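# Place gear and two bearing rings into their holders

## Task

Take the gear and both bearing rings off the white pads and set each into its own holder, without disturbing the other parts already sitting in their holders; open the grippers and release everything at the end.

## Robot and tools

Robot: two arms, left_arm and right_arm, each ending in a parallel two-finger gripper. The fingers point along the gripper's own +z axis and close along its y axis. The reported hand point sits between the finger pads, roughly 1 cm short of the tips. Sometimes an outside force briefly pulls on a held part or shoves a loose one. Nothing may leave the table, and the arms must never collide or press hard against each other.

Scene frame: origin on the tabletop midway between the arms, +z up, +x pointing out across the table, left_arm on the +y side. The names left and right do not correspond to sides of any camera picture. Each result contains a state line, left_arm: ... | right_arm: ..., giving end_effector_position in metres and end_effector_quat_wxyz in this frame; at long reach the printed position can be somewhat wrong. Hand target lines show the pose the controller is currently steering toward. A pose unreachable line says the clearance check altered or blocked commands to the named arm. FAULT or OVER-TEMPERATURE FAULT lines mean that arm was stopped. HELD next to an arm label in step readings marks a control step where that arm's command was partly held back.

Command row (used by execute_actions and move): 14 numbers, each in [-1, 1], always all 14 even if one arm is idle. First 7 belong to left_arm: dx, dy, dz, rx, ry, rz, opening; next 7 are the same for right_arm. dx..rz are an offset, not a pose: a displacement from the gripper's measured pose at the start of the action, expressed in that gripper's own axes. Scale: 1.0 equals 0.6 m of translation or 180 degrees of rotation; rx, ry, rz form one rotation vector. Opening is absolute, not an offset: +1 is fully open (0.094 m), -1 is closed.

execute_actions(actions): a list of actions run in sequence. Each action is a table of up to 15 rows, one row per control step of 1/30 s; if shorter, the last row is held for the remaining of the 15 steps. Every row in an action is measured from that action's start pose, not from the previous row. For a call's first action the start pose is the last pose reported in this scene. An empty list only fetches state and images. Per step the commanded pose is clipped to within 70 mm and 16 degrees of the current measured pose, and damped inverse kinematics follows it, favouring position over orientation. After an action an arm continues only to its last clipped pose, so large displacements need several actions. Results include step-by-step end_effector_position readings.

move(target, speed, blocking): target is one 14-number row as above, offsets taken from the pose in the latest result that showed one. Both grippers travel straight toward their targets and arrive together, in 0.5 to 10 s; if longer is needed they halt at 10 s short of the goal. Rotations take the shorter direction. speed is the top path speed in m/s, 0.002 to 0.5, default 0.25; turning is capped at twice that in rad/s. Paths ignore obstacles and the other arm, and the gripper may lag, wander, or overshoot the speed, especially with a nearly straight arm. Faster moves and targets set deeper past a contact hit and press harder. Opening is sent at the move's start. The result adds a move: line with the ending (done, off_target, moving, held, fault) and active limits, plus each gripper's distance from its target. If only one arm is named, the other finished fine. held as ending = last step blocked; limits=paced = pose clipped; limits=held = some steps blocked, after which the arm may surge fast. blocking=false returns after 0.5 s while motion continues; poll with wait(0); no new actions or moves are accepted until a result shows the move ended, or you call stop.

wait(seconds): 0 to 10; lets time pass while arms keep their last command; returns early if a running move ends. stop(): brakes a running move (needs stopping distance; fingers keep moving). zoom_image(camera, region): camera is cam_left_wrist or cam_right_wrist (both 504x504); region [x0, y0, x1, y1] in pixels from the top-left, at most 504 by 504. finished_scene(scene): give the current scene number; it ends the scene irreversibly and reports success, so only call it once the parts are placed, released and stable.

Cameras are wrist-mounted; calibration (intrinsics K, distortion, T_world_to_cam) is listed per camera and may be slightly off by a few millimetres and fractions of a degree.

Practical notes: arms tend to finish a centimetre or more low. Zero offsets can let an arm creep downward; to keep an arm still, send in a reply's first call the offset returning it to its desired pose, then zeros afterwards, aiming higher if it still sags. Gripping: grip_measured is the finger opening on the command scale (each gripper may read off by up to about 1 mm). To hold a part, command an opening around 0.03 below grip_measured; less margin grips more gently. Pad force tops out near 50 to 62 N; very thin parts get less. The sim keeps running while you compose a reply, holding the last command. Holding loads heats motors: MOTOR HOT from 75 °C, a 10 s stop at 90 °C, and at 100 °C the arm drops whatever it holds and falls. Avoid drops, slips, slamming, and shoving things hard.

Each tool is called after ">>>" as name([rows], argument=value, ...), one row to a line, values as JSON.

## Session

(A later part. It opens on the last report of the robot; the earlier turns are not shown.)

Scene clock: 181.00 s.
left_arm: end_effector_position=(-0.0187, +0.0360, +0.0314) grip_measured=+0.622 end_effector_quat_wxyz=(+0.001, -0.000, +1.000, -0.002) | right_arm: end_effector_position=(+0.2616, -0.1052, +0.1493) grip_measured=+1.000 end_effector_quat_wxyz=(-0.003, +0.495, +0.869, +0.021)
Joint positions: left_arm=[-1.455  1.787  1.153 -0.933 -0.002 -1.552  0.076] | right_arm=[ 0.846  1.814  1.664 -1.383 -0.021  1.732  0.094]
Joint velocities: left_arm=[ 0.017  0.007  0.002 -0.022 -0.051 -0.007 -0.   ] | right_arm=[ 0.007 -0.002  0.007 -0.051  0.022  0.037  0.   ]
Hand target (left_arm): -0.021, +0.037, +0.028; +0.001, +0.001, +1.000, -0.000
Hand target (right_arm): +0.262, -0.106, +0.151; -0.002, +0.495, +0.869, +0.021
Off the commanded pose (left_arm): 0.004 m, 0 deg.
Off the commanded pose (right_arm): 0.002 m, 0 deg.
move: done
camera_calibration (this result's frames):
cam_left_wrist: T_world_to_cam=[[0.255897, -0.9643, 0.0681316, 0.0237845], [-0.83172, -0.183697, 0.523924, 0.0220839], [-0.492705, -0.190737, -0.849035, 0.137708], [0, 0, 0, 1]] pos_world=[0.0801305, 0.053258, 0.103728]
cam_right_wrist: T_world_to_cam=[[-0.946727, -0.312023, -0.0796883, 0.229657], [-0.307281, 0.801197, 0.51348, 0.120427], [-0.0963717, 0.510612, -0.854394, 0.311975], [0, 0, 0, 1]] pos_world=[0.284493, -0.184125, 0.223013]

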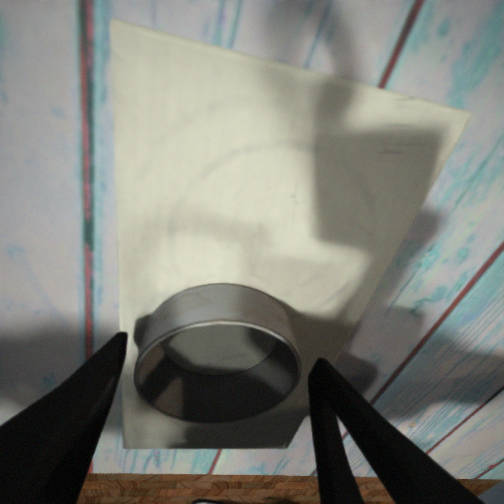

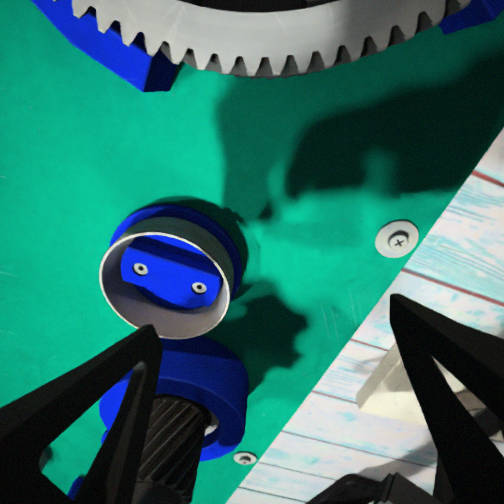

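>>> execute_actions([
  [[0.002,0.001,0.002,0,0,0,0.57,0,0,-0.003,0,-0.002,0,1],[0.002,0.001,0.002,0,0,0,0.52,0,0,-0.003,0,-0.002,0,1],[0.002,0.001,0.002,0,0,0,0.48,0,0,-0.003,0,-0.002,0,1],[0.002,0.001,0.002,0,0,0,0.45,0,0,-0.003,0,-0.002,0,1],[0.002,0.001,0.002,0,0,0,0.42,0,0,-0.003,0,-0.002,0,1],[0.002,0.001,0.002,0,0,0,0.40,0,0,-0.003,0,-0.002,0,1],[0.002,0.001,0.002,0,0,0,0.38,0,0,-0.003,0,-0.002,0,1],[0.002,0.001,0.002,0,0,0,0.36,0,0,-0.003,0,-0.002,0,1],[0.002,0.001,0.002,0,0,0,0.345,0,0,-0.003,0,-0.002,0,1],[0.002,0.001,0.002,0,0,0,0.33,0,0,-0.003,0,-0.002,0,1],[0.002,0.001,0.002,0,0,0,0.315,0,0,-0.003,0,-0.002,0,1],[0.002,0.001,0.002,0,0,0,0.30,0,0,-0.003,0,-0.002,0,1],[0.002,0.001,0.002,0,0,0,0.285,0,0,-0.003,0,-0.002,0,1],[0.002,0.001,0.002,0,0,0,0.27,0,0,-0.003,0,-0.002,0,1],[0.002,0.001,0.002,0,0,0,0.26,0,0,-0.003,0,-0.002,0,1]],
])

>>> wait(seconds=0.2)

Scene clock: 182.67 s.
left_arm: end_effector_position=(-0.0187, +0.0354, +0.0314) grip_measured=+0.288 end_effector_quat_wxyz=(+0.001, -0.001, +1.000, -0.003) | right_arm: end_effector_position=(+0.2616, -0.1052, +0.1493) grip_measured=+1.000 end_effector_quat_wxyz=(-0.003, +0.495, +0.869, +0.021)
Joint positions: left_arm=[-1.455  1.787  1.153 -0.93  -0.002 -1.553  0.061] | right_arm=[ 0.846  1.814  1.664 -1.383 -0.021  1.732  0.094]
Joint velocities: left_arm=[-0.002 -0.002  0.007 -0.066 -0.007  0.037 -0.   ] | right_arm=[-0.012 -0.007  0.012 -0.022  0.037 -0.037  0.   ]
Hand target (left_arm): -0.020, +0.037, +0.030; +0.001, -0.000, +1.000, -0.002
Hand target (right_arm): +0.262, -0.105, +0.151; -0.000, +0.495, +0.869, +0.020
Off the commanded pose (left_arm): 0.002 m, 0 deg.
Off the commanded pose (right_arm): 0.002 m, 0 deg.
Step readings (end_effector_position):
0: left_arm (-0.0187, +0.0354, +0.0314) | right_arm (+0.2616, -0.1052, +0.1493)
1: left_arm (-0.0187, +0.0354, +0.0314) | right_arm (+0.2616, -0.1052, +0.1493)
2: left_arm (-0.0187, +0.0354, +0.0314) | right_arm (+0.2616, -0.1052, +0.1493)
4: left_arm (-0.0187, +0.0354, +0.0314) | right_arm (+0.2616, -0.1052, +0.1493)
8: left_arm (-0.0187, +0.0354, +0.0314) | right_arm (+0.2616, -0.1052, +0.1493)
15: end_effector_position above
camera_calibration (this result's frames):
cam_left_wrist: T_world_to_cam=[[0.25663, -0.963946, 0.0703491, 0.0231643], [-0.831601, -0.183131, 0.524312, 0.0219567], [-0.492526, -0.193056, -0.848615, 0.137679], [0, 0, 0, 1]] pos_world=[0.0801251, 0.05293, 0.103695]
cam_right_wrist: T_world_to_cam=[[-0.946727, -0.312023, -0.0796883, 0.229657], [-0.307281, 0.801197, 0.51348, 0.120427], [-0.0963717, 0.510612, -0.854394, 0.311975], [0, 0, 0, 1]] pos_world=[0.284493, -0.184125, 0.223013]

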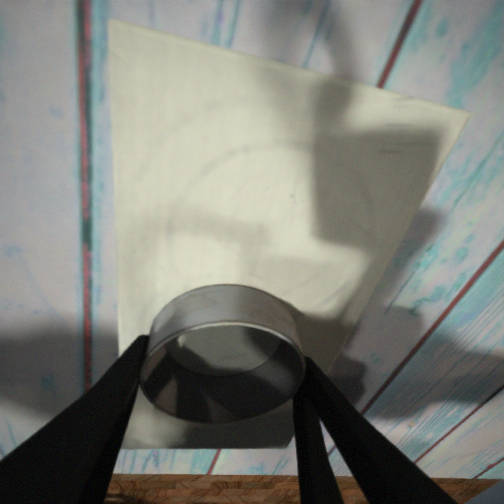

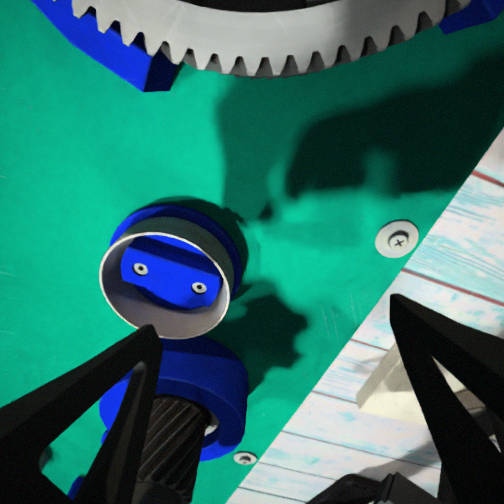

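Scene clock: 182.87 s.
left_arm: end_effector_position=(-0.0187, +0.0354, +0.0314) grip_measured=+0.288 end_effector_quat_wxyz=(+0.001, -0.001, +1.000, -0.003) | right_arm: end_effector_position=(+0.2616, -0.1052, +0.1493) grip_measured=+1.000 end_effector_quat_wxyz=(-0.003, +0.495, +0.869, +0.021)
Joint positions: left_arm=[-1.455  1.787  1.153 -0.93  -0.002 -1.553  0.061] | right_arm=[ 0.846  1.814  1.664 -1.383 -0.021  1.732  0.094]
Joint velocities: left_arm=[-0.002 -0.002 -0.002  0.022 -0.081 -0.022  0.   ] | right_arm=[-0.012 -0.022 -0.002  0.022  0.007 -0.051  0.   ]
Hand target (left_arm): -0.020, +0.037, +0.030; +0.001, -0.000, +1.000, -0.002
Hand target (right_arm): +0.262, -0.105, +0.151; -0.000, +0.495, +0.869, +0.020
Off the commanded pose (left_arm): 0.002 m, 0 deg.
Off the commanded pose (right_arm): 0.002 m, 0 deg.
wait: 0.20 s; at rest by 0.17 s
camera_calibration (this result's frames):
cam_left_wrist: T_world_to_cam=[[0.25663, -0.963946, 0.0703491, 0.0231643], [-0.831601, -0.183131, 0.524312, 0.0219567], [-0.492526, -0.193056, -0.848615, 0.137679], [0, 0, 0, 1]] pos_world=[0.0801251, 0.05293, 0.103695]
cam_right_wrist: T_world_to_cam=[[-0.946727, -0.312023, -0.0796883, 0.229657], [-0.307281, 0.801197, 0.51348, 0.120427], [-0.0963717, 0.510612, -0.854394, 0.311975], [0, 0, 0, 1]] pos_world=[0.284493, -0.184125, 0.223013]

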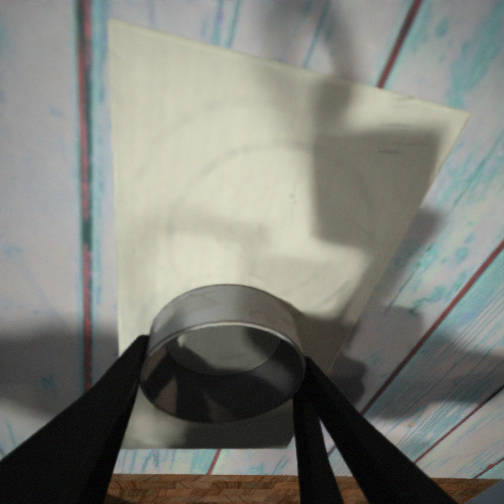

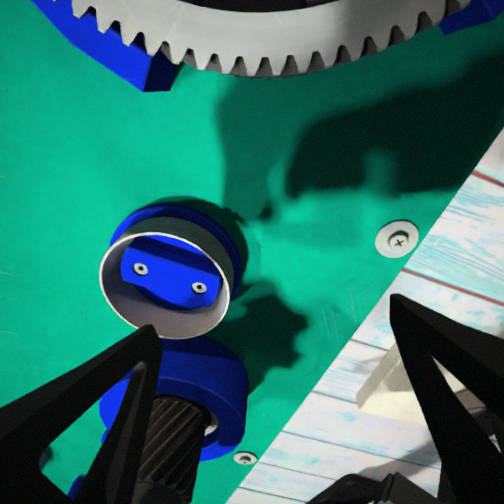

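>>> move(target=[-0.1145,0.1577,-0.1817,0,0,-0.1667,0.25,0,0,-0.003,0,-0.002,0,1], speed=0.3)

Scene clock: 186.23 s.
left_arm: end_effector_position=(+0.0477, +0.1341, +0.1230) grip_measured=+0.288 end_effector_quat_wxyz=(-0.006, -0.253, +0.967, +0.017) | right_arm: end_effector_position=(+0.2615, -0.1051, +0.1493) grip_measured=+1.000 end_effector_quat_wxyz=(-0.004, +0.495, +0.869, +0.021)
Joint positions: left_arm=[-1.137  1.423  1.149 -1.331  0.009 -1.745  0.061] | right_arm=[ 0.846  1.814  1.664 -1.383 -0.022  1.732  0.094]
Joint velocities: left_arm=[-0.007  0.002  0.002 -0.007 -0.037 -0.066  0.   ] | right_arm=[-0.012 -0.002 -0.002  0.051  0.037  0.007  0.   ]
Hand target (left_arm): +0.049, +0.133, +0.135; -0.007, -0.259, +0.966, -0.001
Hand target (right_arm): +0.262, -0.105, +0.151; -0.000, +0.495, +0.869, +0.020
Off the commanded pose (left_arm): 0.017 m, 3 deg.
Off the commanded pose (right_arm): 0.002 m, 0 deg.
move: off_target (left_arm)
camera_calibration (this result's frames):
cam_left_wrist: T_world_to_cam=[[0.695663, -0.717813, 0.0282326, 0.0460658], [-0.623344, -0.583641, 0.520389, 0.0915326], [-0.357065, -0.379614, -0.853462, 0.286263], [0, 0, 0, 1]] pos_world=[0.127225, 0.195158, 0.195382]
cam_right_wrist: T_world_to_cam=[[-0.946771, -0.311994, -0.0792677, 0.229535], [-0.306938, 0.800733, 0.514408, 0.119983], [-0.09702, 0.511357, -0.853874, 0.312056], [0, 0, 0, 1]] pos_world=[0.28442, -0.184033, 0.222932]

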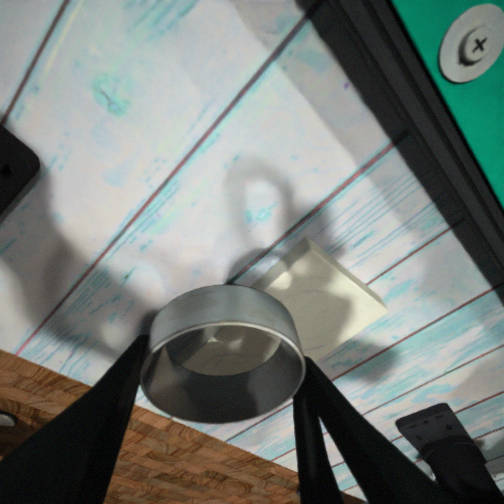

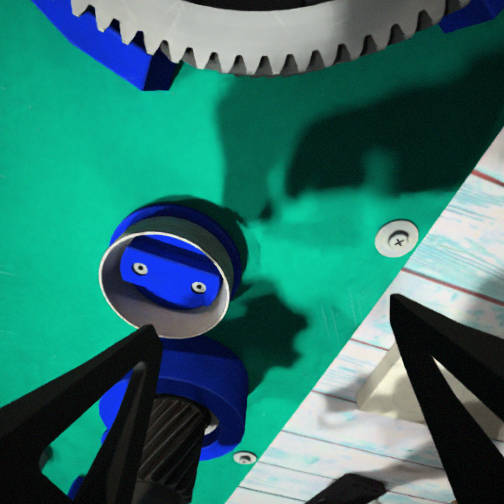

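>>> move(target=[-0.3924,-0.1654,-0.0188,0.02405,0.0005,-0.22598,0.25,0,0,-0.003,0,-0.002,0,1], speed=0.3)

Scene clock: 190.13 s.
left_arm: end_effector_position=(+0.2949, +0.1624, +0.1162) grip_measured=+0.288 end_effector_quat_wxyz=(-0.009, -0.571, +0.821, -0.007) | right_arm: end_effector_position=(+0.2613, -0.1049, +0.1493) grip_measured=+1.000 end_effector_quat_wxyz=(-0.004, +0.495, +0.869, +0.022)
Joint positions: left_arm=[-0.416  1.945  1.706 -1.327  0.022 -1.728  0.061] | right_arm=[ 0.846  1.814  1.664 -1.383 -0.023  1.732  0.094]
Joint velocities: left_arm=[-0.017 -0.002  0.007  0.037 -0.007  0.037 -0.001] | right_arm=[ 0.007 -0.012 -0.017 -0.022 -0.022 -0.007  0.   ]
Hand target (left_arm): +0.297, +0.161, +0.125; -0.007, -0.574, +0.819, -0.014
Hand target (right_arm): +0.261, -0.105, +0.151; -0.001, +0.495, +0.869, +0.020
Off the commanded pose (left_arm): 0.015 m, 2 deg.
Off the commanded pose (right_arm): 0.002 m, 0 deg.
move: off_target (left_arm)
camera_calibration (this result's frames):
cam_left_wrist: T_world_to_cam=[[0.993792, -0.0947902, 0.058236, -0.297944], [-0.111209, -0.83224, 0.543147, 0.152345], [-0.00301872, -0.546252, -0.837616, 0.300277], [0, 0, 0, 1]] pos_world=[0.313944, 0.262572, 0.186122]
cam_right_wrist: T_world_to_cam=[[-0.946831, -0.311956, -0.0787069, 0.229371], [-0.30648, 0.800113, 0.515644, 0.11939], [-0.0978839, 0.51235, -0.85318, 0.312164], [0, 0, 0, 1]] pos_world=[0.284322, -0.183909, 0.222823]

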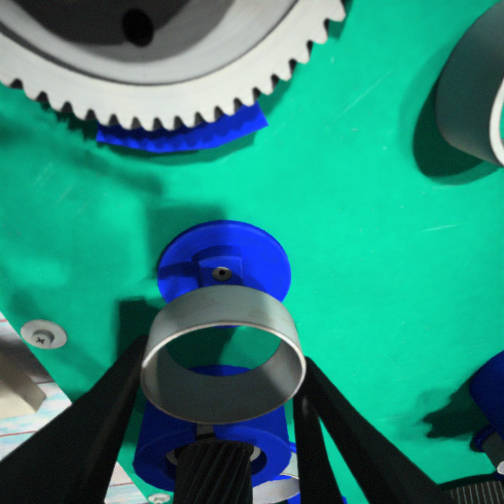

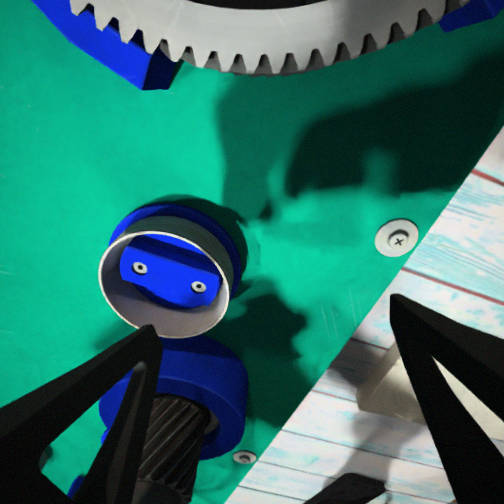

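>>> zoom_image(camera="cam_left_wrist", region=[120, 205, 340, 435])

Region (120, 205, 340, 435) of cam_left_wrist's 504x504 image, scaled by 2.191, with more detail than that image has; it fills the left 482 columns of this view, and the rest is white.

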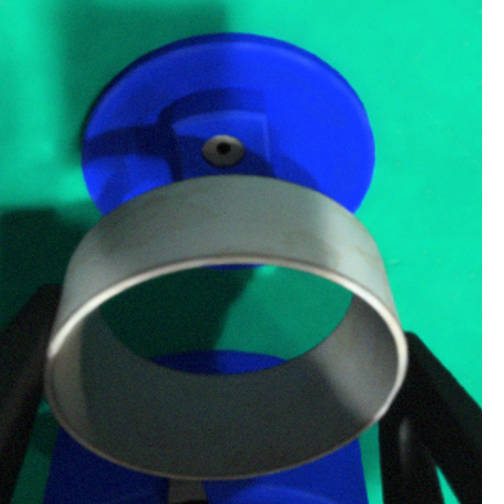

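>>> move(target=[-0.0108,0.0018,0.0325,0.0,-0.0107,0,0.25,0,0,-0.003,0,-0.003,0,1], speed=0.06)

Scene clock: 196.83 s.
left_arm: end_effector_position=(+0.2940, +0.1652, +0.0978) grip_measured=+0.288 end_effector_quat_wxyz=(-0.005, -0.571, +0.821, -0.002) | right_arm: end_effector_position=(+0.2612, -0.1047, +0.1493) grip_measured=+1.000 end_effector_quat_wxyz=(-0.005, +0.495, +0.869, +0.022)
Joint positions: left_arm=[-0.416  1.945  1.633 -1.26   0.011 -1.729  0.061] | right_arm=[ 0.846  1.814  1.664 -1.383 -0.024  1.732  0.094]
Joint velocities: left_arm=[ 0.012 -0.007 -0.002  0.037 -0.022 -0.022  0.   ] | right_arm=[-0.002 -0.007 -0.002 -0.022  0.022  0.022  0.   ]
Hand target (left_arm): +0.296, +0.168, +0.097; +0.005, -0.571, +0.821, +0.003
Hand target (right_arm): +0.261, -0.105, +0.151; -0.000, +0.495, +0.869, +0.019
Off the commanded pose (left_arm): 0.004 m, 1 deg.
Off the commanded pose (right_arm): 0.002 m, 1 deg.
move: done
camera_calibration (this result's frames):
cam_left_wrist: T_world_to_cam=[[0.993897, -0.0943681, 0.0571334, -0.295685], [-0.110291, -0.839168, 0.532571, 0.166459], [-0.00231318, -0.535622, -0.844455, 0.28509], [0, 0, 0, 1]] pos_world=[0.312899, 0.264484, 0.168988]
cam_right_wrist: T_world_to_cam=[[-0.94686, -0.311937, -0.0784264, 0.229289], [-0.306251, 0.799802, 0.516262, 0.119093], [-0.0983157, 0.512846, -0.852832, 0.312218], [0, 0, 0, 1]] pos_world=[0.284273, -0.183847, 0.222769]

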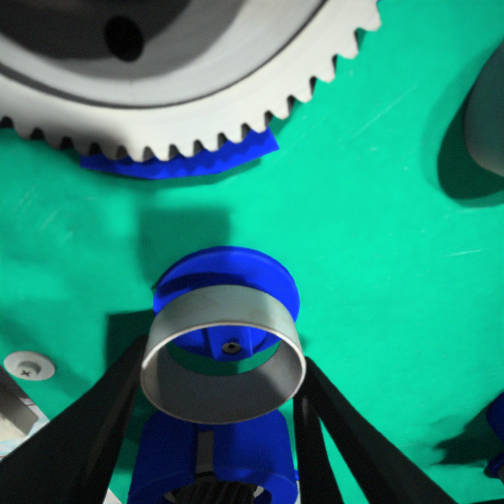

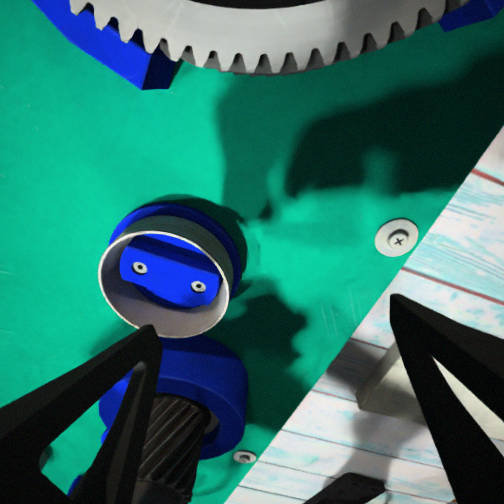

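>>> execute_actions(actions=[])

>>> zoom_image(camera="cam_left_wrist", region=[130, 235, 330, 435])

Scene clock: 197.10 s.
left_arm: end_effector_position=(+0.2942, +0.1651, +0.0978) grip_measured=+0.288 end_effector_quat_wxyz=(-0.005, -0.571, +0.821, -0.002) | right_arm: end_effector_position=(+0.2612, -0.1047, +0.1493) grip_measured=+1.000 end_effector_quat_wxyz=(-0.005, +0.495, +0.869, +0.022)
Joint positions: left_arm=[-0.416  1.945  1.633 -1.259  0.01  -1.729  0.061] | right_arm=[ 0.846  1.814  1.664 -1.383 -0.024  1.732  0.094]
Joint velocities: left_arm=[-0.012  0.002 -0.007  0.037  0.007  0.022 -0.001] | right_arm=[ 0.017  0.002 -0.012  0.051 -0.051  0.037  0.   ]
Hand target (left_arm): +0.296, +0.168, +0.097; +0.005, -0.571, +0.821, +0.003
Hand target (right_arm): +0.261, -0.105, +0.151; -0.000, +0.495, +0.869, +0.019
Off the commanded pose (left_arm): 0.004 m, 1 deg.
Off the commanded pose (right_arm): 0.002 m, 1 deg.
camera_calibration (this result's frames):
cam_left_wrist: T_world_to_cam=[[0.993828, -0.0943553, 0.0583321, -0.296071], [-0.110923, -0.839046, 0.532633, 0.166582], [-0.00131336, -0.535816, -0.844334, 0.284773], [0, 0, 0, 1]] pos_world=[0.313096, 0.26442, 0.168986]
cam_right_wrist: T_world_to_cam=[[-0.94686, -0.311937, -0.0784264, 0.229289], [-0.306251, 0.799802, 0.516262, 0.119093], [-0.0983157, 0.512846, -0.852832, 0.312218], [0, 0, 0, 1]] pos_world=[0.284273, -0.183847, 0.222769]

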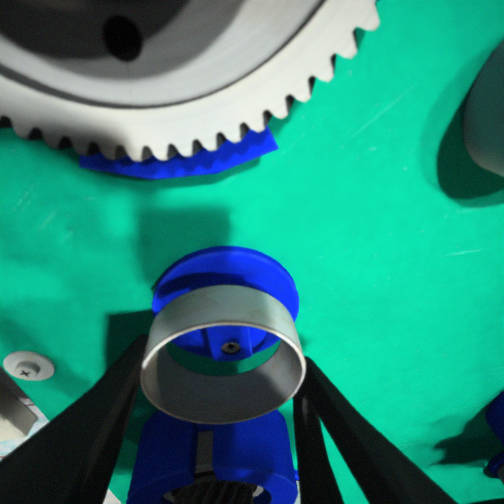

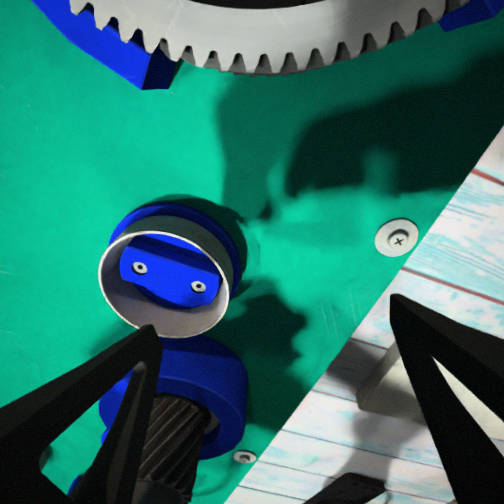

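Region (130, 235, 330, 435) of cam_left_wrist's 504x504 image, scaled by 2.520, with more detail than that image has.

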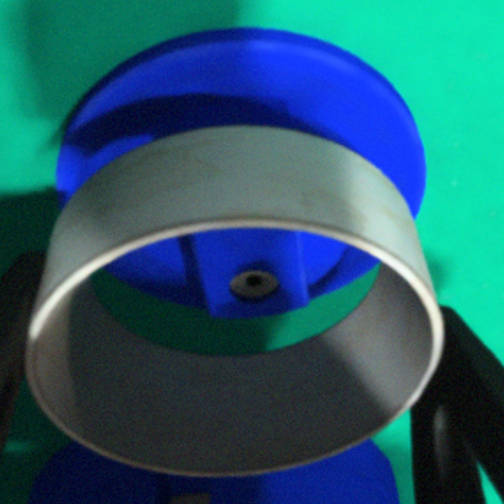

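>>> execute_actions([
  [[-0.0056,-0.003,-0.002,0.0028,-0.0064,0,0.25,0,0,-0.003,0,-0.003,0,1],[-0.0064,-0.0051,-0.0042,0.0044,-0.0074,0,0.25,0,0,-0.003,0,-0.003,0,1],[-0.0072,-0.0052,-0.0042,0.0045,-0.0083,0,0.25,0,0,-0.003,0,-0.003,0,1],[-0.0081,-0.0053,-0.0042,0.0047,-0.0093,0,0.25,0,0,-0.003,0,-0.003,0,1],[-0.0089,-0.0054,-0.0042,0.0048,-0.0102,0,0.25,0,0,-0.003,0,-0.003,0,1],[-0.0098,-0.0056,-0.0042,0.005,-0.0111,0,0.25,0,0,-0.003,0,-0.003,0,1],[-0.0106,-0.0057,-0.0042,0.0051,-0.0121,0,0.25,0,0,-0.003,0,-0.003,0,1]],
])

>>> zoom_image(camera="cam_left_wrist", region=[130, 235, 330, 435])

Scene clock: 203.13 s.
left_arm: end_effector_position=(+0.2956, +0.1676, +0.0978) grip_measured=+0.288 end_effector_quat_wxyz=(+0.002, -0.571, +0.821, +0.001) | right_arm: end_effector_position=(+0.2612, -0.1047, +0.1493) grip_measured=+1.000 end_effector_quat_wxyz=(-0.005, +0.495, +0.869, +0.022)
Joint positions: left_arm=[-0.416  1.945  1.633 -1.259 -0.006 -1.729  0.061] | right_arm=[ 0.846  1.814  1.664 -1.383 -0.024  1.732  0.094]
Joint velocities: left_arm=[ 0.017 -0.022 -0.007  0.066 -0.022 -0.007  0.001] | right_arm=[ 0.017  0.007  0.002 -0.066  0.037  0.037  0.   ]
Hand target (left_arm): +0.300, +0.170, +0.100; +0.015, -0.572, +0.820, +0.002
Hand target (right_arm): +0.261, -0.105, +0.151; -0.001, +0.495, +0.869, +0.019
Off the commanded pose (left_arm): 0.005 m, 1 deg.
Off the commanded pose (right_arm): 0.002 m, 1 deg.
Step readings (end_effector_position):
0: left_arm (+0.2942, +0.1651, +0.0978) | right_arm (+0.2612, -0.1047, +0.1493)
1: left_arm (+0.2942, +0.1651, +0.0978) | right_arm (+0.2612, -0.1047, +0.1493)
2: left_arm (+0.2943, +0.1652, +0.0978) | right_arm (+0.2612, -0.1047, +0.1493)
4: left_arm (+0.2945, +0.1655, +0.0978) | right_arm (+0.2612, -0.1047, +0.1493)
8: left_arm (+0.2951, +0.1667, +0.0978) | right_arm (+0.2612, -0.1047, +0.1493)
15: end_effector_position above
camera_calibration (this result's frames):
cam_left_wrist: T_world_to_cam=[[0.993343, -0.0952247, 0.064821, -0.297574], [-0.115069, -0.846393, 0.519979, 0.172524], [0.00534916, -0.523977, -0.851716, 0.282869], [0, 0, 0, 1]] pos_world=[0.313932, 0.265903, 0.170505]
cam_right_wrist: T_world_to_cam=[[-0.94686, -0.311937, -0.0784264, 0.229289], [-0.306251, 0.799802, 0.516262, 0.119093], [-0.0983157, 0.512846, -0.852832, 0.312218], [0, 0, 0, 1]] pos_world=[0.284273, -0.183847, 0.222769]

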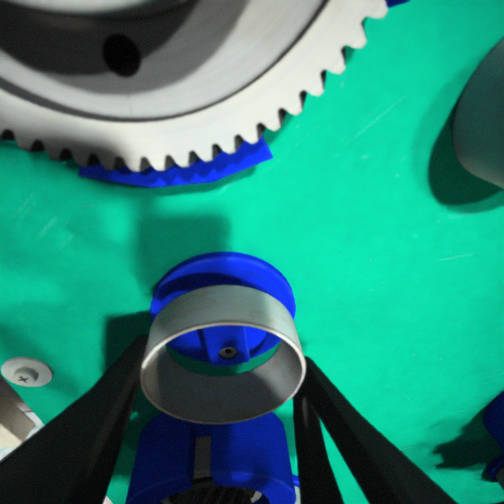

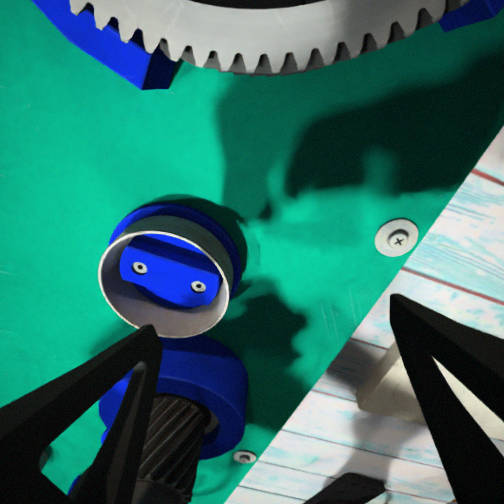

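Region (130, 235, 330, 435) of cam_left_wrist's 504x504 image, scaled by 2.520, with more detail than that image has.

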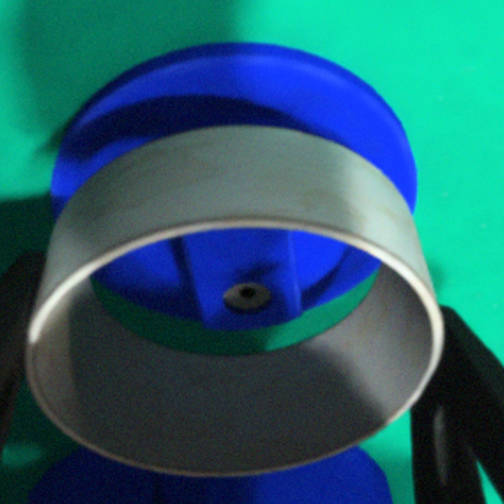

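>>> execute_actions([
  [[-0.005,-0.002,-0.002,0.002,-0.0055,0,0.25,0,0,-0.003,0,-0.003,0,1],[-0.0042,-0.0006,0,0.0007,-0.0047,0,0.25,0,0,-0.003,0,-0.003,0,1],[-0.0043,0.0002,0.0015,0,-0.0048,0,0.25,0,0,-0.003,0,-0.003,0,1],[-0.0044,0.001,0.003,-0.0006,-0.0049,0,0.25,0,0,-0.003,0,-0.003,0,1],[-0.0044,0.001,0.0042,-0.0006,-0.0049,0,0.25,0,0,-0.003,0,-0.003,0,1],[-0.0044,0.001,0.0054,-0.0006,-0.0049,0,0.25,0,0,-0.003,0,-0.003,0,1],[-0.0044,0.001,0.0066,-0.0006,-0.0049,0,0.25,0,0,-0.003,0,-0.003,0,1],[-0.0043,0.0006,0.0078,-0.0003,-0.0048,0,0.25,0,0,-0.003,0,-0.003,0,1],[-0.0043,0.0002,0.009,0,-0.0048,0,0.25,0,0,-0.003,0,-0.003,0,1],[-0.0042,-0.0002,0.0102,0.0004,-0.0047,0,0.25,0,0,-0.003,0,-0.003,0,1],[-0.0042,-0.0006,0.0114,0.0007,-0.0047,0,0.25,0,0,-0.003,0,-0.003,0,1],[-0.0042,-0.0006,0.0126,0.0007,-0.0047,0,0.25,0,0,-0.003,0,-0.003,0,1],[-0.0042,-0.0006,0.0138,0.0007,-0.0047,0,0.25,0,0,-0.003,0,-0.003,0,1],[-0.0042,-0.0006,0.0145,0.0007,-0.0047,0,0.25,0,0,-0.003,0,-0.003,0,1],[-0.0042,-0.0006,0.015,0.0007,-0.0047,0,0.25,0,0,-0.003,0,-0.003,0,1]],
])

>>> wait(seconds=0.3)

>>> zoom_image(camera="cam_left_wrist", region=[130, 235, 330, 435])

Scene clock: 204.93 s.
left_arm: end_effector_position=(+0.2942, +0.1686, +0.0915) grip_measured=+0.288 end_effector_quat_wxyz=(+0.002, -0.571, +0.821, +0.004) | right_arm: end_effector_position=(+0.2612, -0.1047, +0.1493) grip_measured=+1.000 end_effector_quat_wxyz=(-0.005, +0.495, +0.869, +0.022)
Joint positions: left_arm=[-0.416  1.945  1.608 -1.239 -0.007 -1.729  0.061] | right_arm=[ 0.846  1.814  1.664 -1.383 -0.024  1.732  0.094]
Joint velocities: left_arm=[-0.012 -0.007 -0.046  0.022 -0.051 -0.022 -0.   ] | right_arm=[ 0.002 -0.002 -0.027  0.007 -0.11   0.007  0.   ]
Hand target (left_arm): +0.297, +0.170, +0.089; +0.009, -0.571, +0.821, +0.005
Hand target (right_arm): +0.261, -0.105, +0.151; -0.001, +0.495, +0.869, +0.019
Off the commanded pose (left_arm): 0.004 m, 1 deg.
Off the commanded pose (right_arm): 0.002 m, 1 deg.
Step readings (end_effector_position):
0: left_arm (+0.2957, +0.1678, +0.0978) | right_arm (+0.2612, -0.1047, +0.1493)
1: left_arm (+0.2957, +0.1678, +0.0978) | right_arm (+0.2612, -0.1047, +0.1493)
2: left_arm (+0.2957, +0.1678, +0.0978) | right_arm (+0.2612, -0.1047, +0.1493)
4: left_arm (+0.2957, +0.1678, +0.0978) | right_arm (+0.2612, -0.1047, +0.1493)
8: left_arm (+0.2959, +0.1677, +0.0969) | right_arm (+0.2612, -0.1047, +0.1493)
15: end_effector_position above
camera_calibration (this result's frames):
cam_left_wrist: T_world_to_cam=[[0.993579, -0.0954437, 0.0607592, -0.295309], [-0.113122, -0.848172, 0.517502, 0.176431], [0.00214198, -0.521052, -0.853522, 0.278735], [0, 0, 0, 1]] pos_world=[0.312773, 0.266694, 0.164546]
cam_right_wrist: T_world_to_cam=[[-0.94686, -0.311937, -0.0784264, 0.229289], [-0.306251, 0.799802, 0.516262, 0.119093], [-0.0983157, 0.512846, -0.852832, 0.312218], [0, 0, 0, 1]] pos_world=[0.284273, -0.183847, 0.222769]

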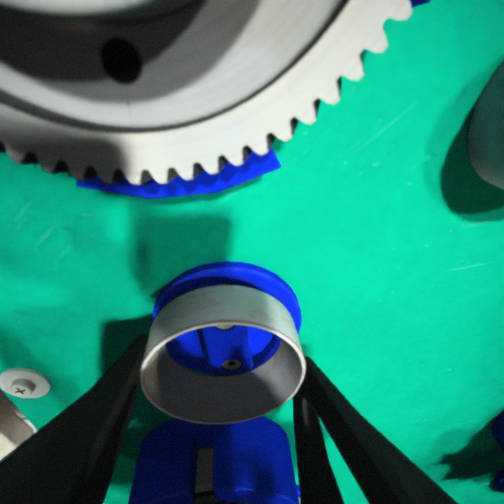

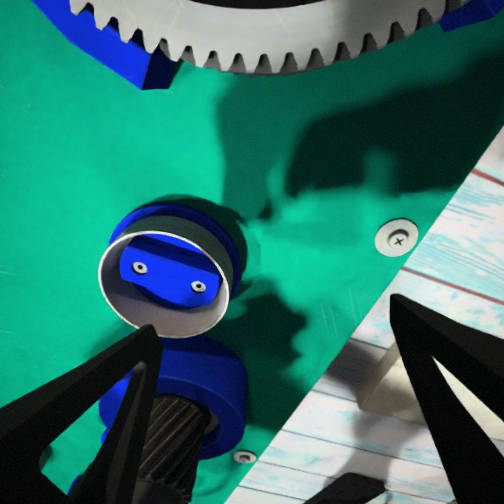

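Scene clock: 205.23 s.
left_arm: end_effector_position=(+0.2958, +0.1677, +0.0913) grip_measured=+0.288 end_effector_quat_wxyz=(+0.003, -0.571, +0.821, +0.001) | right_arm: end_effector_position=(+0.2612, -0.1047, +0.1493) grip_measured=+1.000 end_effector_quat_wxyz=(-0.005, +0.495, +0.869, +0.022)
Joint positions: left_arm=[-0.416  1.945  1.608 -1.231 -0.007 -1.729  0.061] | right_arm=[ 0.846  1.814  1.664 -1.383 -0.024  1.732  0.094]
Joint velocities: left_arm=[-0.012  0.022  0.017  0.007  0.007 -0.095 -0.   ] | right_arm=[-0.022  0.002 -0.007 -0.051  0.037 -0.022  0.   ]
Hand target (left_arm): +0.297, +0.170, +0.089; +0.009, -0.571, +0.821, +0.005
Hand target (right_arm): +0.261, -0.105, +0.151; -0.001, +0.495, +0.869, +0.019
Off the commanded pose (left_arm): 0.004 m, 1 deg.
Off the commanded pose (right_arm): 0.002 m, 1 deg.
wait: 0.30 s; at rest by 0.17 s
camera_calibration (this result's frames):
cam_left_wrist: T_world_to_cam=[[0.993152, -0.0952032, 0.0677197, -0.29756], [-0.11657, -0.84623, 0.51991, 0.176411], [0.00780933, -0.524244, -0.851533, 0.276761], [0, 0, 0, 1]] pos_world=[0.313925, 0.266046, 0.164104]
cam_right_wrist: T_world_to_cam=[[-0.94686, -0.311937, -0.0784264, 0.229289], [-0.306251, 0.799802, 0.516262, 0.119093], [-0.0983157, 0.512846, -0.852832, 0.312218], [0, 0, 0, 1]] pos_world=[0.284273, -0.183847, 0.222769]

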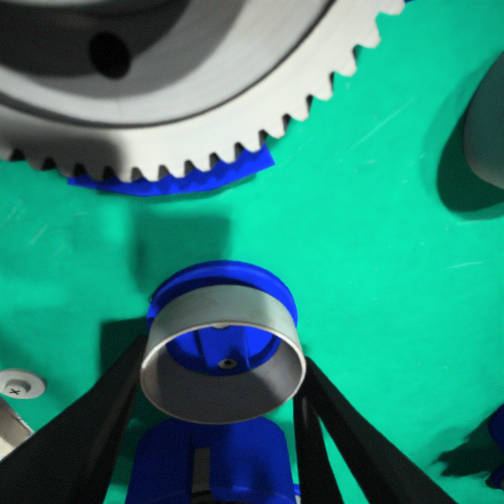

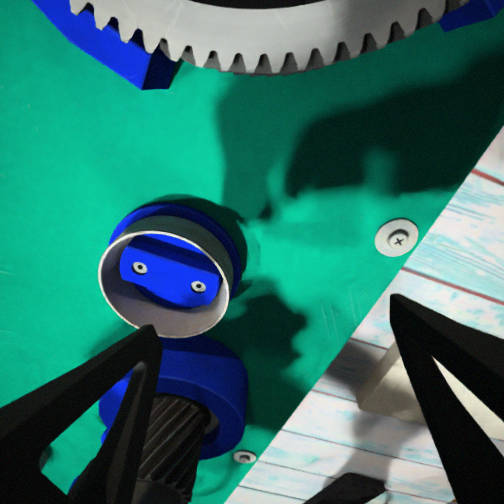

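Region (130, 235, 330, 435) of cam_left_wrist's 504x504 image, scaled by 2.520, with more detail than that image has.

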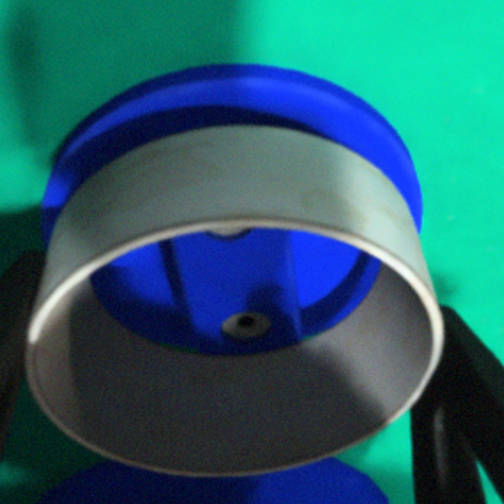

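>>> zoom_image(camera="cam_left_wrist", region=[180, 320, 270, 390])

Region (180, 320, 270, 390) of cam_left_wrist's 504x504 image, scaled by 5.600, with more detail than that image has.

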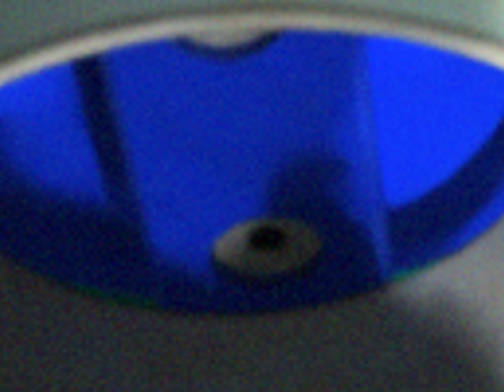

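>>> execute_actions([
  [[-0.004,-0.002,-0.001,0.002,-0.0043,0,0.25,0,0,-0.003,0,-0.003,0,1],[-0.0028,-0.0045,-0.0042,0.0038,-0.0033,0,0.25,0,0,-0.003,0,-0.003,0,1],[-0.0019,-0.0044,-0.0042,0.0036,-0.0023,0,0.25,0,0,-0.003,0,-0.003,0,1],[-0.0011,-0.0043,-0.0042,0.0035,-0.0014,0,0.25,0,0,-0.003,0,-0.003,0,1],[-0.0002,-0.0041,-0.0042,0.0033,-0.0004,0,0.25,0,0,-0.003,0,-0.003,0,1],[0.0003,-0.004,-0.0042,0.0032,0.0002,0,0.25,0,0,-0.003,0,-0.003,0,1],[0.0009,-0.004,-0.0042,0.0032,0.0008,0,0.25,0,0,-0.003,0,-0.003,0,1],[0.0014,-0.0039,-0.0042,0.0031,0.0014,0,0.25,0,0,-0.003,0,-0.003,0,1],[0.002,-0.0038,-0.0042,0.003,0.0021,0,0.25,0,0,-0.003,0,-0.003,0,1]],
])

>>> zoom_image(camera="cam_left_wrist", region=[180, 320, 270, 390])

Scene clock: 209.90 s.
left_arm: end_effector_position=(+0.2960, +0.1673, +0.0913) grip_measured=+0.288 end_effector_quat_wxyz=(+0.003, -0.571, +0.821, -0.000) | right_arm: end_effector_position=(+0.2612, -0.1047, +0.1493) grip_measured=+1.000 end_effector_quat_wxyz=(-0.005, +0.495, +0.869, +0.022)
Joint positions: left_arm=[-0.416  1.945  1.608 -1.23  -0.005 -1.729  0.061] | right_arm=[ 0.846  1.814  1.664 -1.383 -0.024  1.732  0.094]
Joint velocities: left_arm=[-0.012 -0.012 -0.007 -0.051  0.037  0.022  0.001] | right_arm=[-0.017  0.007  0.007 -0.007 -0.051 -0.007  0.   ]
Hand target (left_arm): +0.298, +0.166, +0.094; +0.003, -0.571, +0.821, -0.005
Hand target (right_arm): +0.261, -0.105, +0.151; -0.001, +0.495, +0.869, +0.019
Off the commanded pose (left_arm): 0.003 m, 1 deg.
Off the commanded pose (right_arm): 0.002 m, 1 deg.
Step readings (end_effector_position):
0: left_arm (+0.2962, +0.1675, +0.0913) | right_arm (+0.2612, -0.1047, +0.1493)
1: left_arm (+0.2962, +0.1675, +0.0913) | right_arm (+0.2612, -0.1047, +0.1493)
2: left_arm (+0.2962, +0.1675, +0.0913) | right_arm (+0.2612, -0.1047, +0.1493)
4: left_arm (+0.2962, +0.1675, +0.0913) | right_arm (+0.2612, -0.1047, +0.1493)
8: left_arm (+0.2962, +0.1675, +0.0913) | right_arm (+0.2612, -0.1047, +0.1493)
15: end_effector_position above
camera_calibration (this result's frames):
cam_left_wrist: T_world_to_cam=[[0.993112, -0.0950659, 0.0684941, -0.297878], [-0.116876, -0.845147, 0.5216, 0.175831], [0.00830126, -0.526012, -0.850436, 0.276587], [0, 0, 0, 1]] pos_world=[0.314081, 0.265773, 0.163909]
cam_right_wrist: T_world_to_cam=[[-0.94686, -0.311937, -0.0784264, 0.229289], [-0.306251, 0.799802, 0.516262, 0.119093], [-0.0983157, 0.512846, -0.852832, 0.312218], [0, 0, 0, 1]] pos_world=[0.284273, -0.183847, 0.222769]

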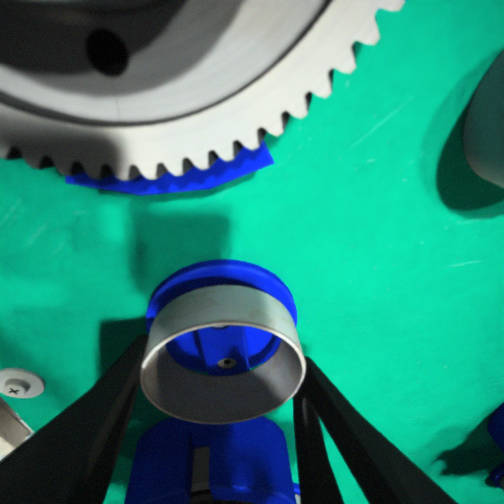

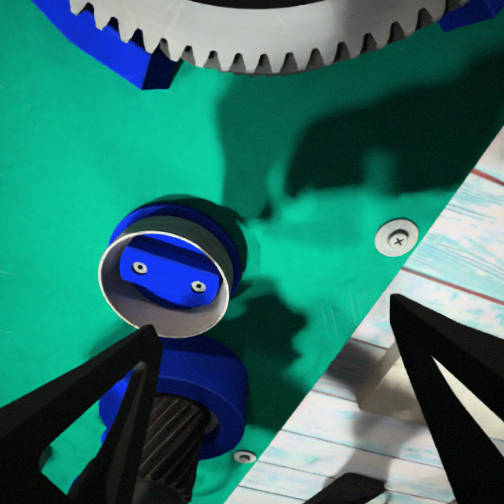

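Region (180, 320, 270, 390) of cam_left_wrist's 504x504 image, scaled by 5.600, with more detail than that image has.

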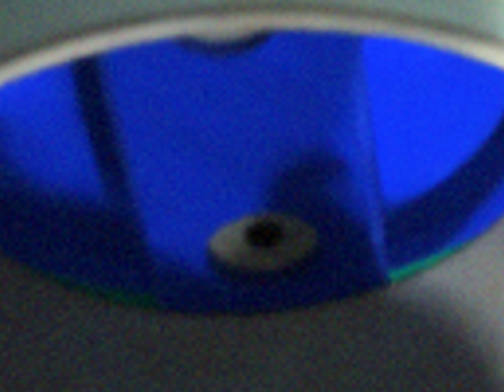

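>>> execute_actions(actions=[])

>>> zoom_image(camera="cam_left_wrist", region=[180, 320, 270, 390])

Scene clock: 210.23 s.
left_arm: end_effector_position=(+0.2960, +0.1672, +0.0913) grip_measured=+0.288 end_effector_quat_wxyz=(+0.003, -0.571, +0.821, -0.001) | right_arm: end_effector_position=(+0.2612, -0.1047, +0.1493) grip_measured=+1.000 end_effector_quat_wxyz=(-0.005, +0.495, +0.869, +0.022)
Joint positions: left_arm=[-0.416  1.945  1.608 -1.23  -0.005 -1.729  0.061] | right_arm=[ 0.846  1.814  1.664 -1.383 -0.024  1.732  0.094]
Joint velocities: left_arm=[-0.007 -0.007 -0.012  0.022  0.022 -0.007 -0.   ] | right_arm=[ 0.007 -0.032 -0.007 -0.037 -0.081  0.007  0.   ]
Hand target (left_arm): +0.298, +0.166, +0.094; +0.003, -0.571, +0.821, -0.005
Hand target (right_arm): +0.261, -0.105, +0.151; -0.001, +0.495, +0.869, +0.019
Off the commanded pose (left_arm): 0.003 m, 1 deg.
Off the commanded pose (right_arm): 0.002 m, 1 deg.
camera_calibration (this result's frames):
cam_left_wrist: T_world_to_cam=[[0.993124, -0.0950445, 0.0683398, -0.297844], [-0.11678, -0.844973, 0.521903, 0.175692], [0.00814135, -0.526295, -0.850263, 0.276635], [0, 0, 0, 1]] pos_world=[0.314061, 0.265738, 0.163873]
cam_right_wrist: T_world_to_cam=[[-0.94686, -0.311937, -0.0784264, 0.229289], [-0.306251, 0.799802, 0.516262, 0.119093], [-0.0983157, 0.512846, -0.852832, 0.312218], [0, 0, 0, 1]] pos_world=[0.284273, -0.183847, 0.222769]

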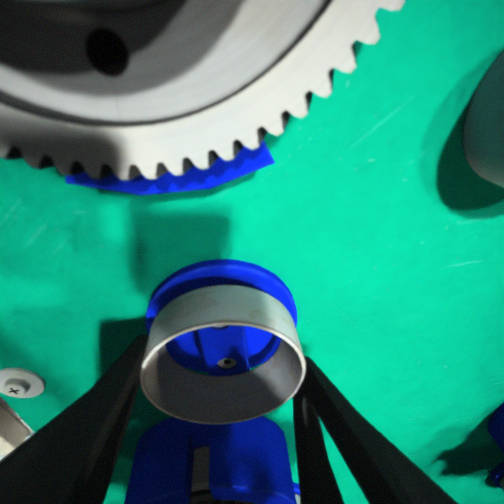

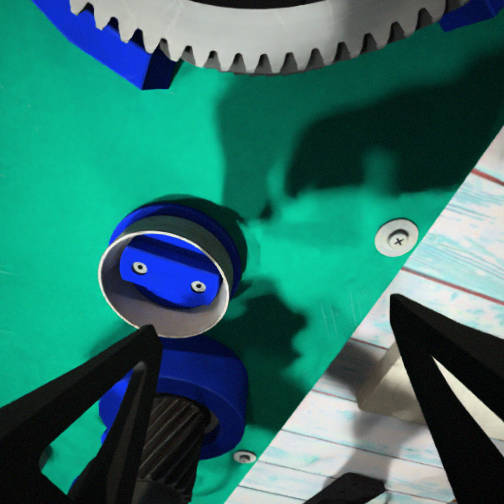

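Region (180, 320, 270, 390) of cam_left_wrist's 504x504 image, scaled by 5.600, with more detail than that image has.

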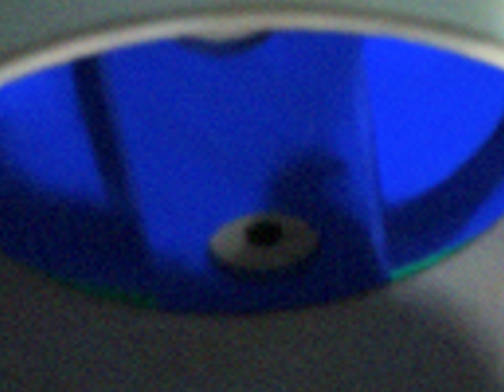

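>>> execute_actions([
  [[0.0014,-0.0039,-0.0042,0.0031,0.0014,0,0.25,0,0,-0.003,0,-0.003,0,1],[0.002,-0.0038,-0.0042,0.003,0.0021,0,0.25,0,0,-0.003,0,-0.003,0,1],[0.0026,-0.0037,-0.0042,0.0029,0.0027,0,0.25,0,0,-0.003,0,-0.003,0,1],[0.0031,-0.0036,-0.0042,0.0028,0.0033,0,0.25,0,0,-0.003,0,-0.003,0,1],[0.0037,-0.0035,-0.0042,0.0027,0.004,0,0.25,0,0,-0.003,0,-0.003,0,1]],
])

>>> zoom_image(camera="cam_left_wrist", region=[180, 320, 270, 390])

Scene clock: 211.53 s.
left_arm: end_effector_position=(+0.2954, +0.1661, +0.0913) grip_measured=+0.288 end_effector_quat_wxyz=(-0.000, -0.571, +0.821, -0.002) | right_arm: end_effector_position=(+0.2612, -0.1047, +0.1493) grip_measured=+1.000 end_effector_quat_wxyz=(-0.005, +0.495, +0.869, +0.022)
Joint positions: left_arm=[-0.416  1.945  1.608 -1.23   0.002 -1.729  0.061] | right_arm=[ 0.846  1.814  1.664 -1.383 -0.024  1.732  0.094]
Joint velocities: left_arm=[-0.002 -0.007  0.007  0.037  0.037  0.051  0.   ] | right_arm=[-0.007  0.002  0.012 -0.022  0.007 -0.022  0.   ]
Hand target (left_arm): +0.297, +0.165, +0.094; +0.000, -0.571, +0.821, -0.008
Hand target (right_arm): +0.261, -0.105, +0.151; -0.001, +0.495, +0.869, +0.019
Off the commanded pose (left_arm): 0.004 m, 1 deg.
Off the commanded pose (right_arm): 0.002 m, 1 deg.
Step readings (end_effector_position):
0: left_arm (+0.2960, +0.1672, +0.0913) | right_arm (+0.2612, -0.1047, +0.1493)
1: left_arm (+0.2960, +0.1672, +0.0913) | right_arm (+0.2612, -0.1047, +0.1493)
2: left_arm (+0.2960, +0.1672, +0.0913) | right_arm (+0.2612, -0.1047, +0.1493)
4: left_arm (+0.2958, +0.1669, +0.0913) | right_arm (+0.2612, -0.1047, +0.1493)
8: left_arm (+0.2955, +0.1664, +0.0913) | right_arm (+0.2612, -0.1047, +0.1493)
15: end_effector_position above
camera_calibration (this result's frames):
cam_left_wrist: T_world_to_cam=[[0.99336, -0.0946479, 0.065406, -0.297189], [-0.114935, -0.841656, 0.52764, 0.173048], [0.00510927, -0.531654, -0.846946, 0.277529], [0, 0, 0, 1]] pos_world=[0.313686, 0.265068, 0.163183]
cam_right_wrist: T_world_to_cam=[[-0.94686, -0.311937, -0.0784264, 0.229289], [-0.306251, 0.799802, 0.516262, 0.119093], [-0.0983157, 0.512846, -0.852832, 0.312218], [0, 0, 0, 1]] pos_world=[0.284273, -0.183847, 0.222769]

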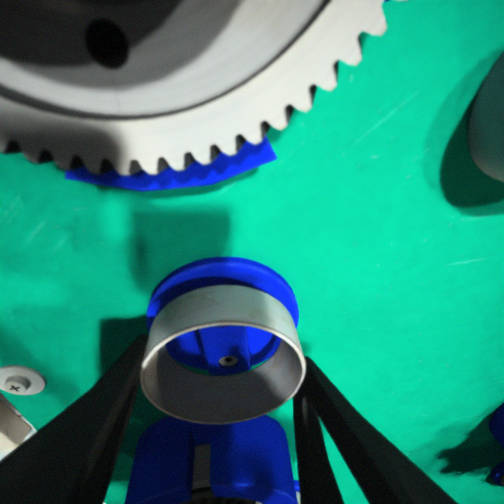

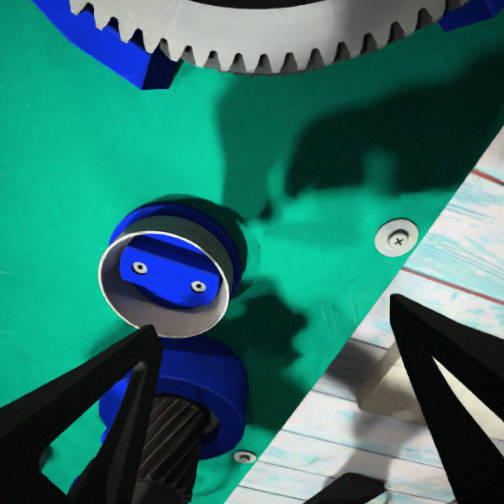

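Region (180, 320, 270, 390) of cam_left_wrist's 504x504 image, scaled by 5.600, with more detail than that image has.

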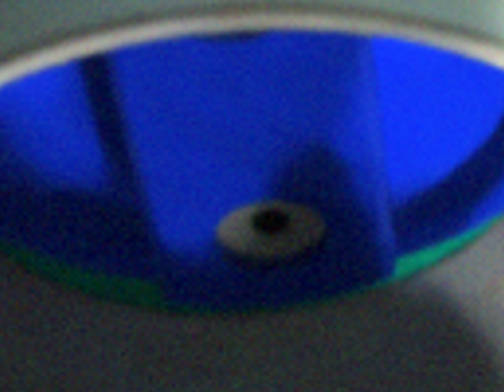

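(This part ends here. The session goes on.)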